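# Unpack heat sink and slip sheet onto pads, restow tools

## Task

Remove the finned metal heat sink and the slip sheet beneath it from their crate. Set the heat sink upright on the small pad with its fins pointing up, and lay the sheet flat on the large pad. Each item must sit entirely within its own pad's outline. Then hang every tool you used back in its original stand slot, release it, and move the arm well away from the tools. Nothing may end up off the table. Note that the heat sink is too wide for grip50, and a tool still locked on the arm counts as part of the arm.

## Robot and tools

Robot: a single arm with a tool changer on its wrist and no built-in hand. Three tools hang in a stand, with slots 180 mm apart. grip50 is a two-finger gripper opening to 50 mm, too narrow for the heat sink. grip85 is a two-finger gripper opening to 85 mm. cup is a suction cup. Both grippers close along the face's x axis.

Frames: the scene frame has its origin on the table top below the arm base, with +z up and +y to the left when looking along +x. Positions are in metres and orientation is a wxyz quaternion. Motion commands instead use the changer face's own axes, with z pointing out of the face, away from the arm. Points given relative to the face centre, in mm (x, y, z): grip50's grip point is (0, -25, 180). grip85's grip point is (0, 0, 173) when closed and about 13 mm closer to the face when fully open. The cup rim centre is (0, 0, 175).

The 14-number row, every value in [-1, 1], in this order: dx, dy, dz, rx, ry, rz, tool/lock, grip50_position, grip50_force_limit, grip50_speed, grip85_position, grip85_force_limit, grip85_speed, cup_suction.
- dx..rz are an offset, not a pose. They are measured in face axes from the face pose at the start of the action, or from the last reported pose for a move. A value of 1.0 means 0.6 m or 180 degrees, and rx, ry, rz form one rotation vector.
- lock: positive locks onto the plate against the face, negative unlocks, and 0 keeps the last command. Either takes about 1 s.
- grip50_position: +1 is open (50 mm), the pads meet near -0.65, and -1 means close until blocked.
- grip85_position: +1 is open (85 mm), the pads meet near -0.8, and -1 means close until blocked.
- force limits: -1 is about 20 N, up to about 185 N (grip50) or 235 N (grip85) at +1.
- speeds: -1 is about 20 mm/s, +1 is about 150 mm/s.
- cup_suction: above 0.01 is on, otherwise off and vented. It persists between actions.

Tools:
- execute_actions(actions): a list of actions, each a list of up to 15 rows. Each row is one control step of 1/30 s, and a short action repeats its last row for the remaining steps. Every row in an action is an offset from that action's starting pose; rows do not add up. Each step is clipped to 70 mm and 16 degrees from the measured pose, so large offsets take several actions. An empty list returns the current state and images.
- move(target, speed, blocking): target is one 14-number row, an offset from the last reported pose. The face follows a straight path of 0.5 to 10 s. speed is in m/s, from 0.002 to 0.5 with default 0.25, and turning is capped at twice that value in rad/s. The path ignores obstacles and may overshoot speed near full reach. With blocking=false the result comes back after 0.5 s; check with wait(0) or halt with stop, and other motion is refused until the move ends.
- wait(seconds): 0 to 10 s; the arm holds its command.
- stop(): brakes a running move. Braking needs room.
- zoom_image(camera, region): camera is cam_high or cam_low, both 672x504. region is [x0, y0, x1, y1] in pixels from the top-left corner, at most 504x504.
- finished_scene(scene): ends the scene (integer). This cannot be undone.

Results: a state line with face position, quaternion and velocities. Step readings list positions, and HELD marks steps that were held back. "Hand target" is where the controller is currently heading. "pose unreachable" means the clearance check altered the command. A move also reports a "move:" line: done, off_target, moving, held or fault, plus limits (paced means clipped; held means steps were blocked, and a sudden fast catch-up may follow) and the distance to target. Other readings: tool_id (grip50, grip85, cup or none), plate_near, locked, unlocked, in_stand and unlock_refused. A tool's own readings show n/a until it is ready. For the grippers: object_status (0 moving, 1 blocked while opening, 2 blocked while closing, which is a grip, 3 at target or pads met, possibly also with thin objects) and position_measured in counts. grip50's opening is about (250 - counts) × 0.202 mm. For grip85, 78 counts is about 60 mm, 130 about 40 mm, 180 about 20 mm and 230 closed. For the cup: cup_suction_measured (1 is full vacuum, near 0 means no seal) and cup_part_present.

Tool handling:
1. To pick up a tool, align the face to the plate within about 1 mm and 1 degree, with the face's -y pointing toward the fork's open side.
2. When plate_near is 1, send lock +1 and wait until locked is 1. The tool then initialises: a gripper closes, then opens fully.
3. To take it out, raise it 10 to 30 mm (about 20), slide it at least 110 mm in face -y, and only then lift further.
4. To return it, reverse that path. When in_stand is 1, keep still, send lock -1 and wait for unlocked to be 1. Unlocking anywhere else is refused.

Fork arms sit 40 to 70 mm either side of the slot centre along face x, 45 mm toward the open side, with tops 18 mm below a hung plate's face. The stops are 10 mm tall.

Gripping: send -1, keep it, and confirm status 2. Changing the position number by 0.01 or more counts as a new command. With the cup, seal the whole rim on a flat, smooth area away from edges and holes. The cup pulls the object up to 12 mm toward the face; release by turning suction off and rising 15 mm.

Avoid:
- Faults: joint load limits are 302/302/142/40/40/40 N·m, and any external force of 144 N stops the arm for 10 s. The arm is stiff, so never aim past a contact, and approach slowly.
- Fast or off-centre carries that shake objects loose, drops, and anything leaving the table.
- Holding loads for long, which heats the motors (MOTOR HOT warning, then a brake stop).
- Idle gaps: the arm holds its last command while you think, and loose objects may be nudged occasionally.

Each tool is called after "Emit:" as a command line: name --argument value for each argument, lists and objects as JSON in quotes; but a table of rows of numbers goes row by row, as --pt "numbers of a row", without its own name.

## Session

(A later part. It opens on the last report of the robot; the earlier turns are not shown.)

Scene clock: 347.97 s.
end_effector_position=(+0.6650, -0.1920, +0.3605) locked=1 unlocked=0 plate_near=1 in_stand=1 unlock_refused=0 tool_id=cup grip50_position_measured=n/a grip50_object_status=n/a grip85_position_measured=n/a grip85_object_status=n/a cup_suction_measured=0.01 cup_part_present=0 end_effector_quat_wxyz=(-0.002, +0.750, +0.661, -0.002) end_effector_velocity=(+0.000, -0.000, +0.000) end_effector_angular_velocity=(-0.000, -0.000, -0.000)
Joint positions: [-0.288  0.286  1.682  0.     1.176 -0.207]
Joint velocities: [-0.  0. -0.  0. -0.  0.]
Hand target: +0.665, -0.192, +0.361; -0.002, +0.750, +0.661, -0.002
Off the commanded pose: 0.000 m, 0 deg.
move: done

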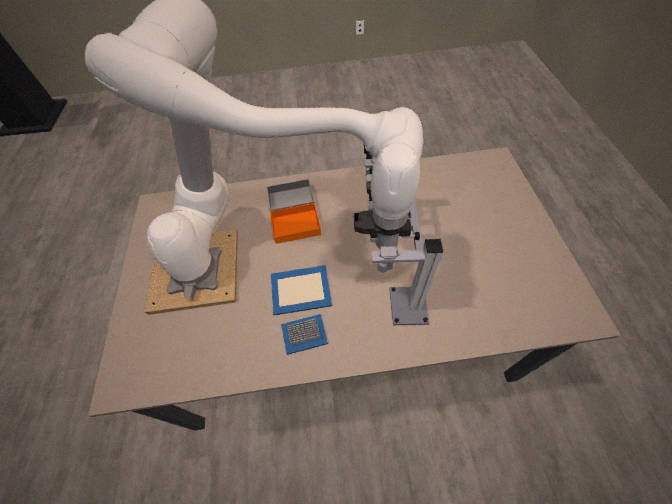

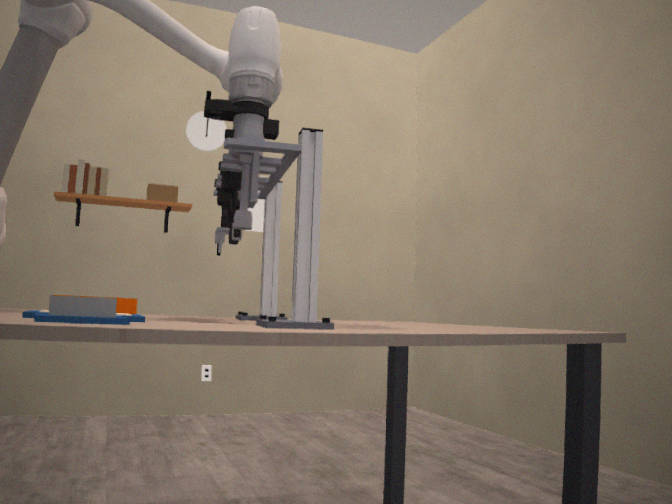

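Emit:
execute_actions --actions '[[[0,0,0,0,0,0,-1,0,0,0,0.75,-0.4,0,0]]]'

Scene clock: 349.83 s.
end_effector_position=(+0.6650, -0.1920, +0.3605) locked=0 unlocked=0 plate_near=1 in_stand=1 unlock_refused=0 tool_id=none grip50_position_measured=n/a grip50_object_status=n/a grip85_position_measured=n/a grip85_object_status=n/a cup_suction_measured=n/a cup_part_present=n/a end_effector_quat_wxyz=(-0.002, +0.750, +0.661, -0.002) end_effector_velocity=(+0.000, -0.000, -0.000) end_effector_angular_velocity=(+0.000, +0.000, +0.000)
Joint positions: [-0.288  0.286  1.682  0.     1.176 -0.207]
Joint velocities: [ 0.  0. -0. -0.  0. -0.]
Hand target: +0.665, -0.192, +0.361; -0.002, +0.750, +0.661, -0.002
Off the commanded pose: 0.000 m, 0 deg.
Step readings (end_effector_position):
0: (+0.6650, -0.1920, +0.3605)
1: (+0.6650, -0.1920, +0.3605)
2: (+0.6650, -0.1920, +0.3605)
4: (+0.6650, -0.1920, +0.3605)
8: (+0.6650, -0.1920, +0.3605)
15: end_effector_position above

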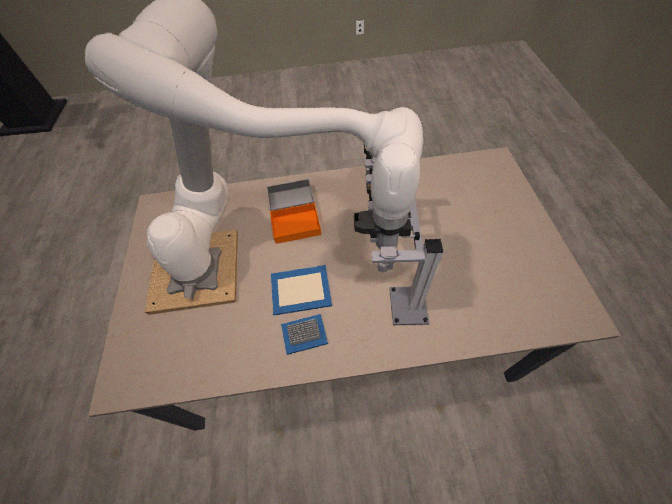

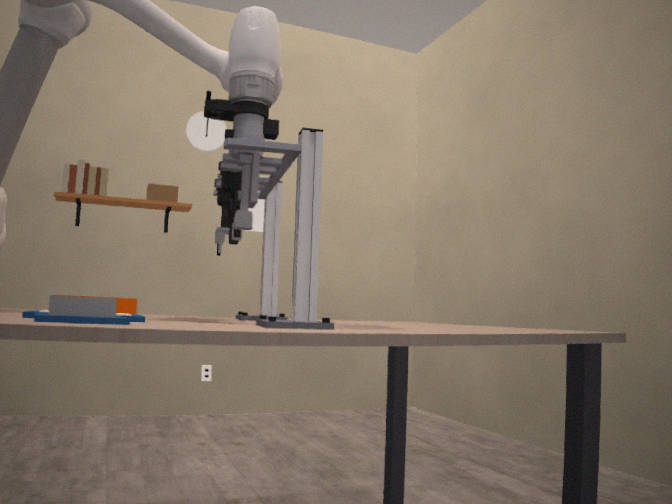

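Emit:
wait --seconds 0

Scene clock: 351.23 s.
end_effector_position=(+0.6651, -0.1921, +0.3605) locked=0 unlocked=1 plate_near=1 in_stand=1 unlock_refused=0 tool_id=none grip50_position_measured=n/a grip50_object_status=n/a grip85_position_measured=n/a grip85_object_status=n/a cup_suction_measured=n/a cup_part_present=n/a end_effector_quat_wxyz=(-0.002, +0.750, +0.661, -0.002) end_effector_velocity=(+0.000, +0.000, +0.000) end_effector_angular_velocity=(+0.000, +0.000, -0.001)
Joint positions: [-0.288  0.286  1.682  0.     1.176 -0.207]
Joint velocities: [ 0.    -0.    -0.     0.     0.001  0.001]
Hand target: +0.665, -0.192, +0.361; -0.002, +0.750, +0.661, -0.002
Off the commanded pose: 0.000 m, 0 deg.

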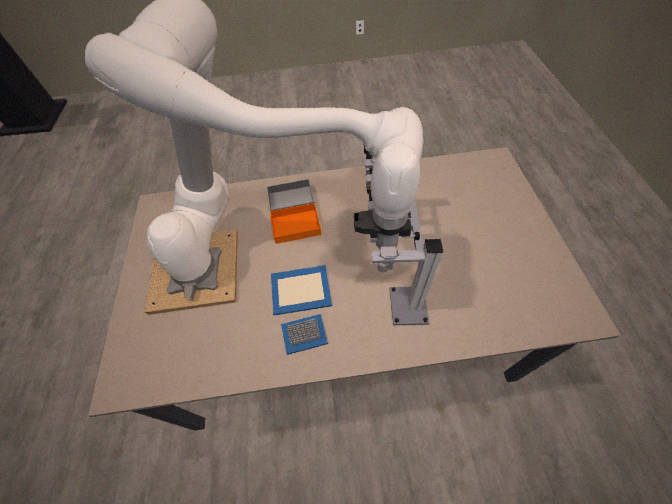

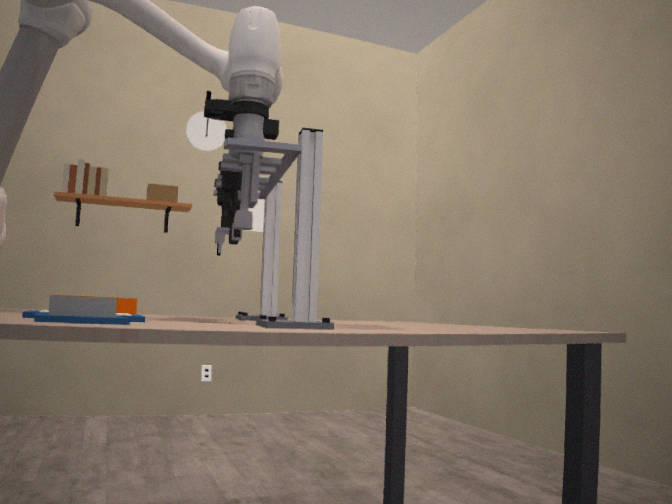

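Emit:
move --target '[0, 0, -0.04, 0, 0, 0, 0, 0, 0, 0, 0.75, -0.4, 0, 0]' --speed 0.1

Emit:
move --target '[0, -0.32, -0.31, 0, 0, 0, 0, 0, 0, 0, 0.75, -0.4, 0, 0]' --speed 0.4

Emit:
zoom_image --camera "cam_high" --region '[250, 120, 460, 365]'

Scene clock: 358.13 s.
end_effector_position=(+0.6652, -0.1920, +0.3845) locked=0 unlocked=1 plate_near=0 in_stand=0 unlock_refused=0 tool_id=none grip50_position_measured=n/a grip50_object_status=n/a grip85_position_measured=n/a grip85_object_status=n/a cup_suction_measured=n/a cup_part_present=n/a end_effector_quat_wxyz=(-0.002, +0.750, +0.661, -0.002) end_effector_velocity=(+0.000, -0.000, +0.000) end_effector_angular_velocity=(-0.000, -0.000, -0.000)
Joint positions: [-0.288  0.271  1.654  0.     1.218 -0.207]
Joint velocities: [ 0. -0. -0. -0. -0.  0.]
Hand target: +0.665, -0.192, +0.384; -0.002, +0.750, +0.661, -0.002
Off the commanded pose: 0.000 m, 0 deg.
move: done

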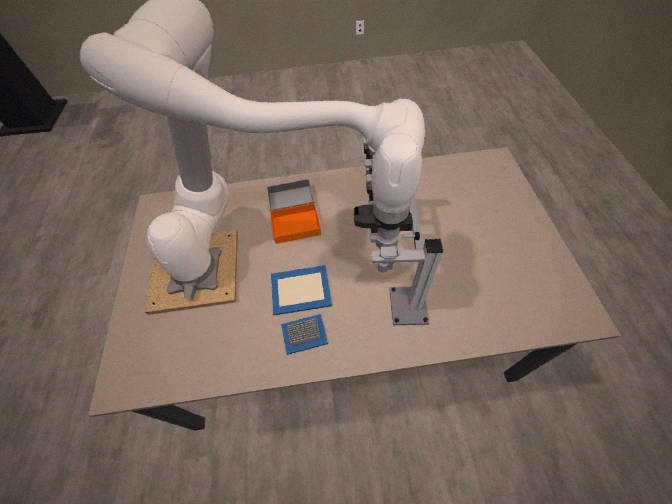

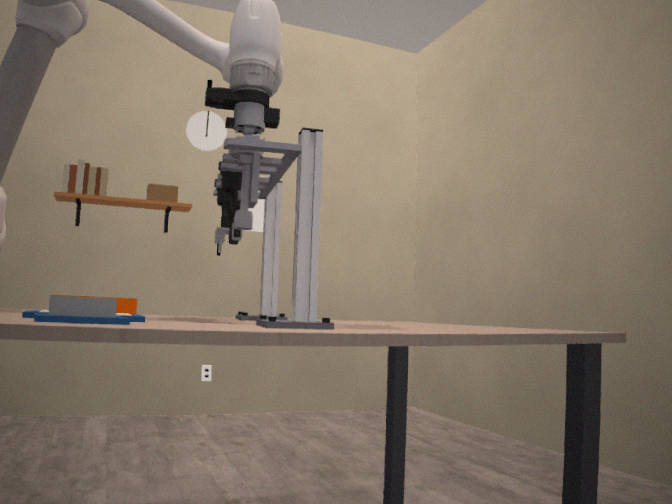

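Scene clock: 359.23 s.
end_effector_position=(+0.4757, -0.1680, +0.5712) locked=0 unlocked=1 plate_near=0 in_stand=0 unlock_refused=0 tool_id=none grip50_position_measured=n/a grip50_object_status=n/a grip85_position_measured=n/a grip85_object_status=n/a cup_suction_measured=n/a cup_part_present=n/a end_effector_quat_wxyz=(-0.002, +0.750, +0.661, -0.002) end_effector_velocity=(-0.000, +0.000, +0.001) end_effector_angular_velocity=(+0.000, -0.001, -0.000)
Joint positions: [-0.367 -0.092  1.713  0.     1.522 -0.286]
Joint velocities: [-0.    -0.001 -0.001  0.001  0.    -0.   ]
Hand target: +0.476, -0.168, +0.571; -0.002, +0.750, +0.661, -0.002
Off the commanded pose: 0.000 m, 0 deg.
move: done

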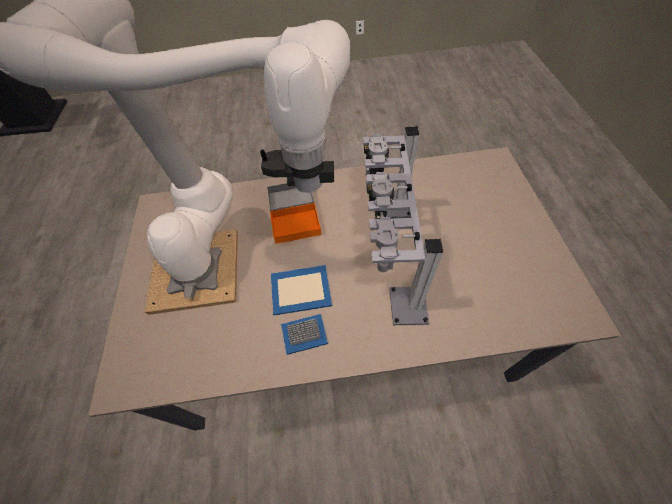

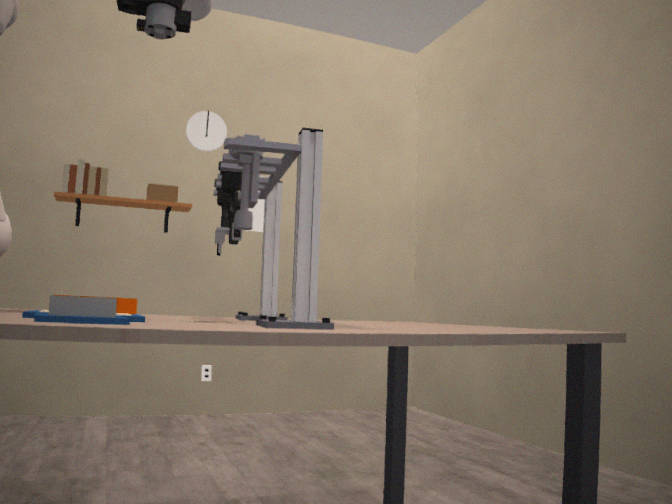

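Region (250, 120, 460, 365) of cam_high's 672x504 image, scaled by 2.057, with more detail than that image has; it fills the left 432 columns of this view, and the rest is white.

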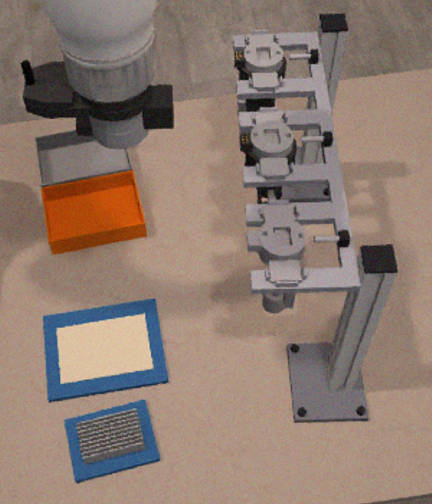

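Everything is placed, tools are hung, arm is clear.

Emit:
finished_scene --scene 2

The scene is finished: the task was done.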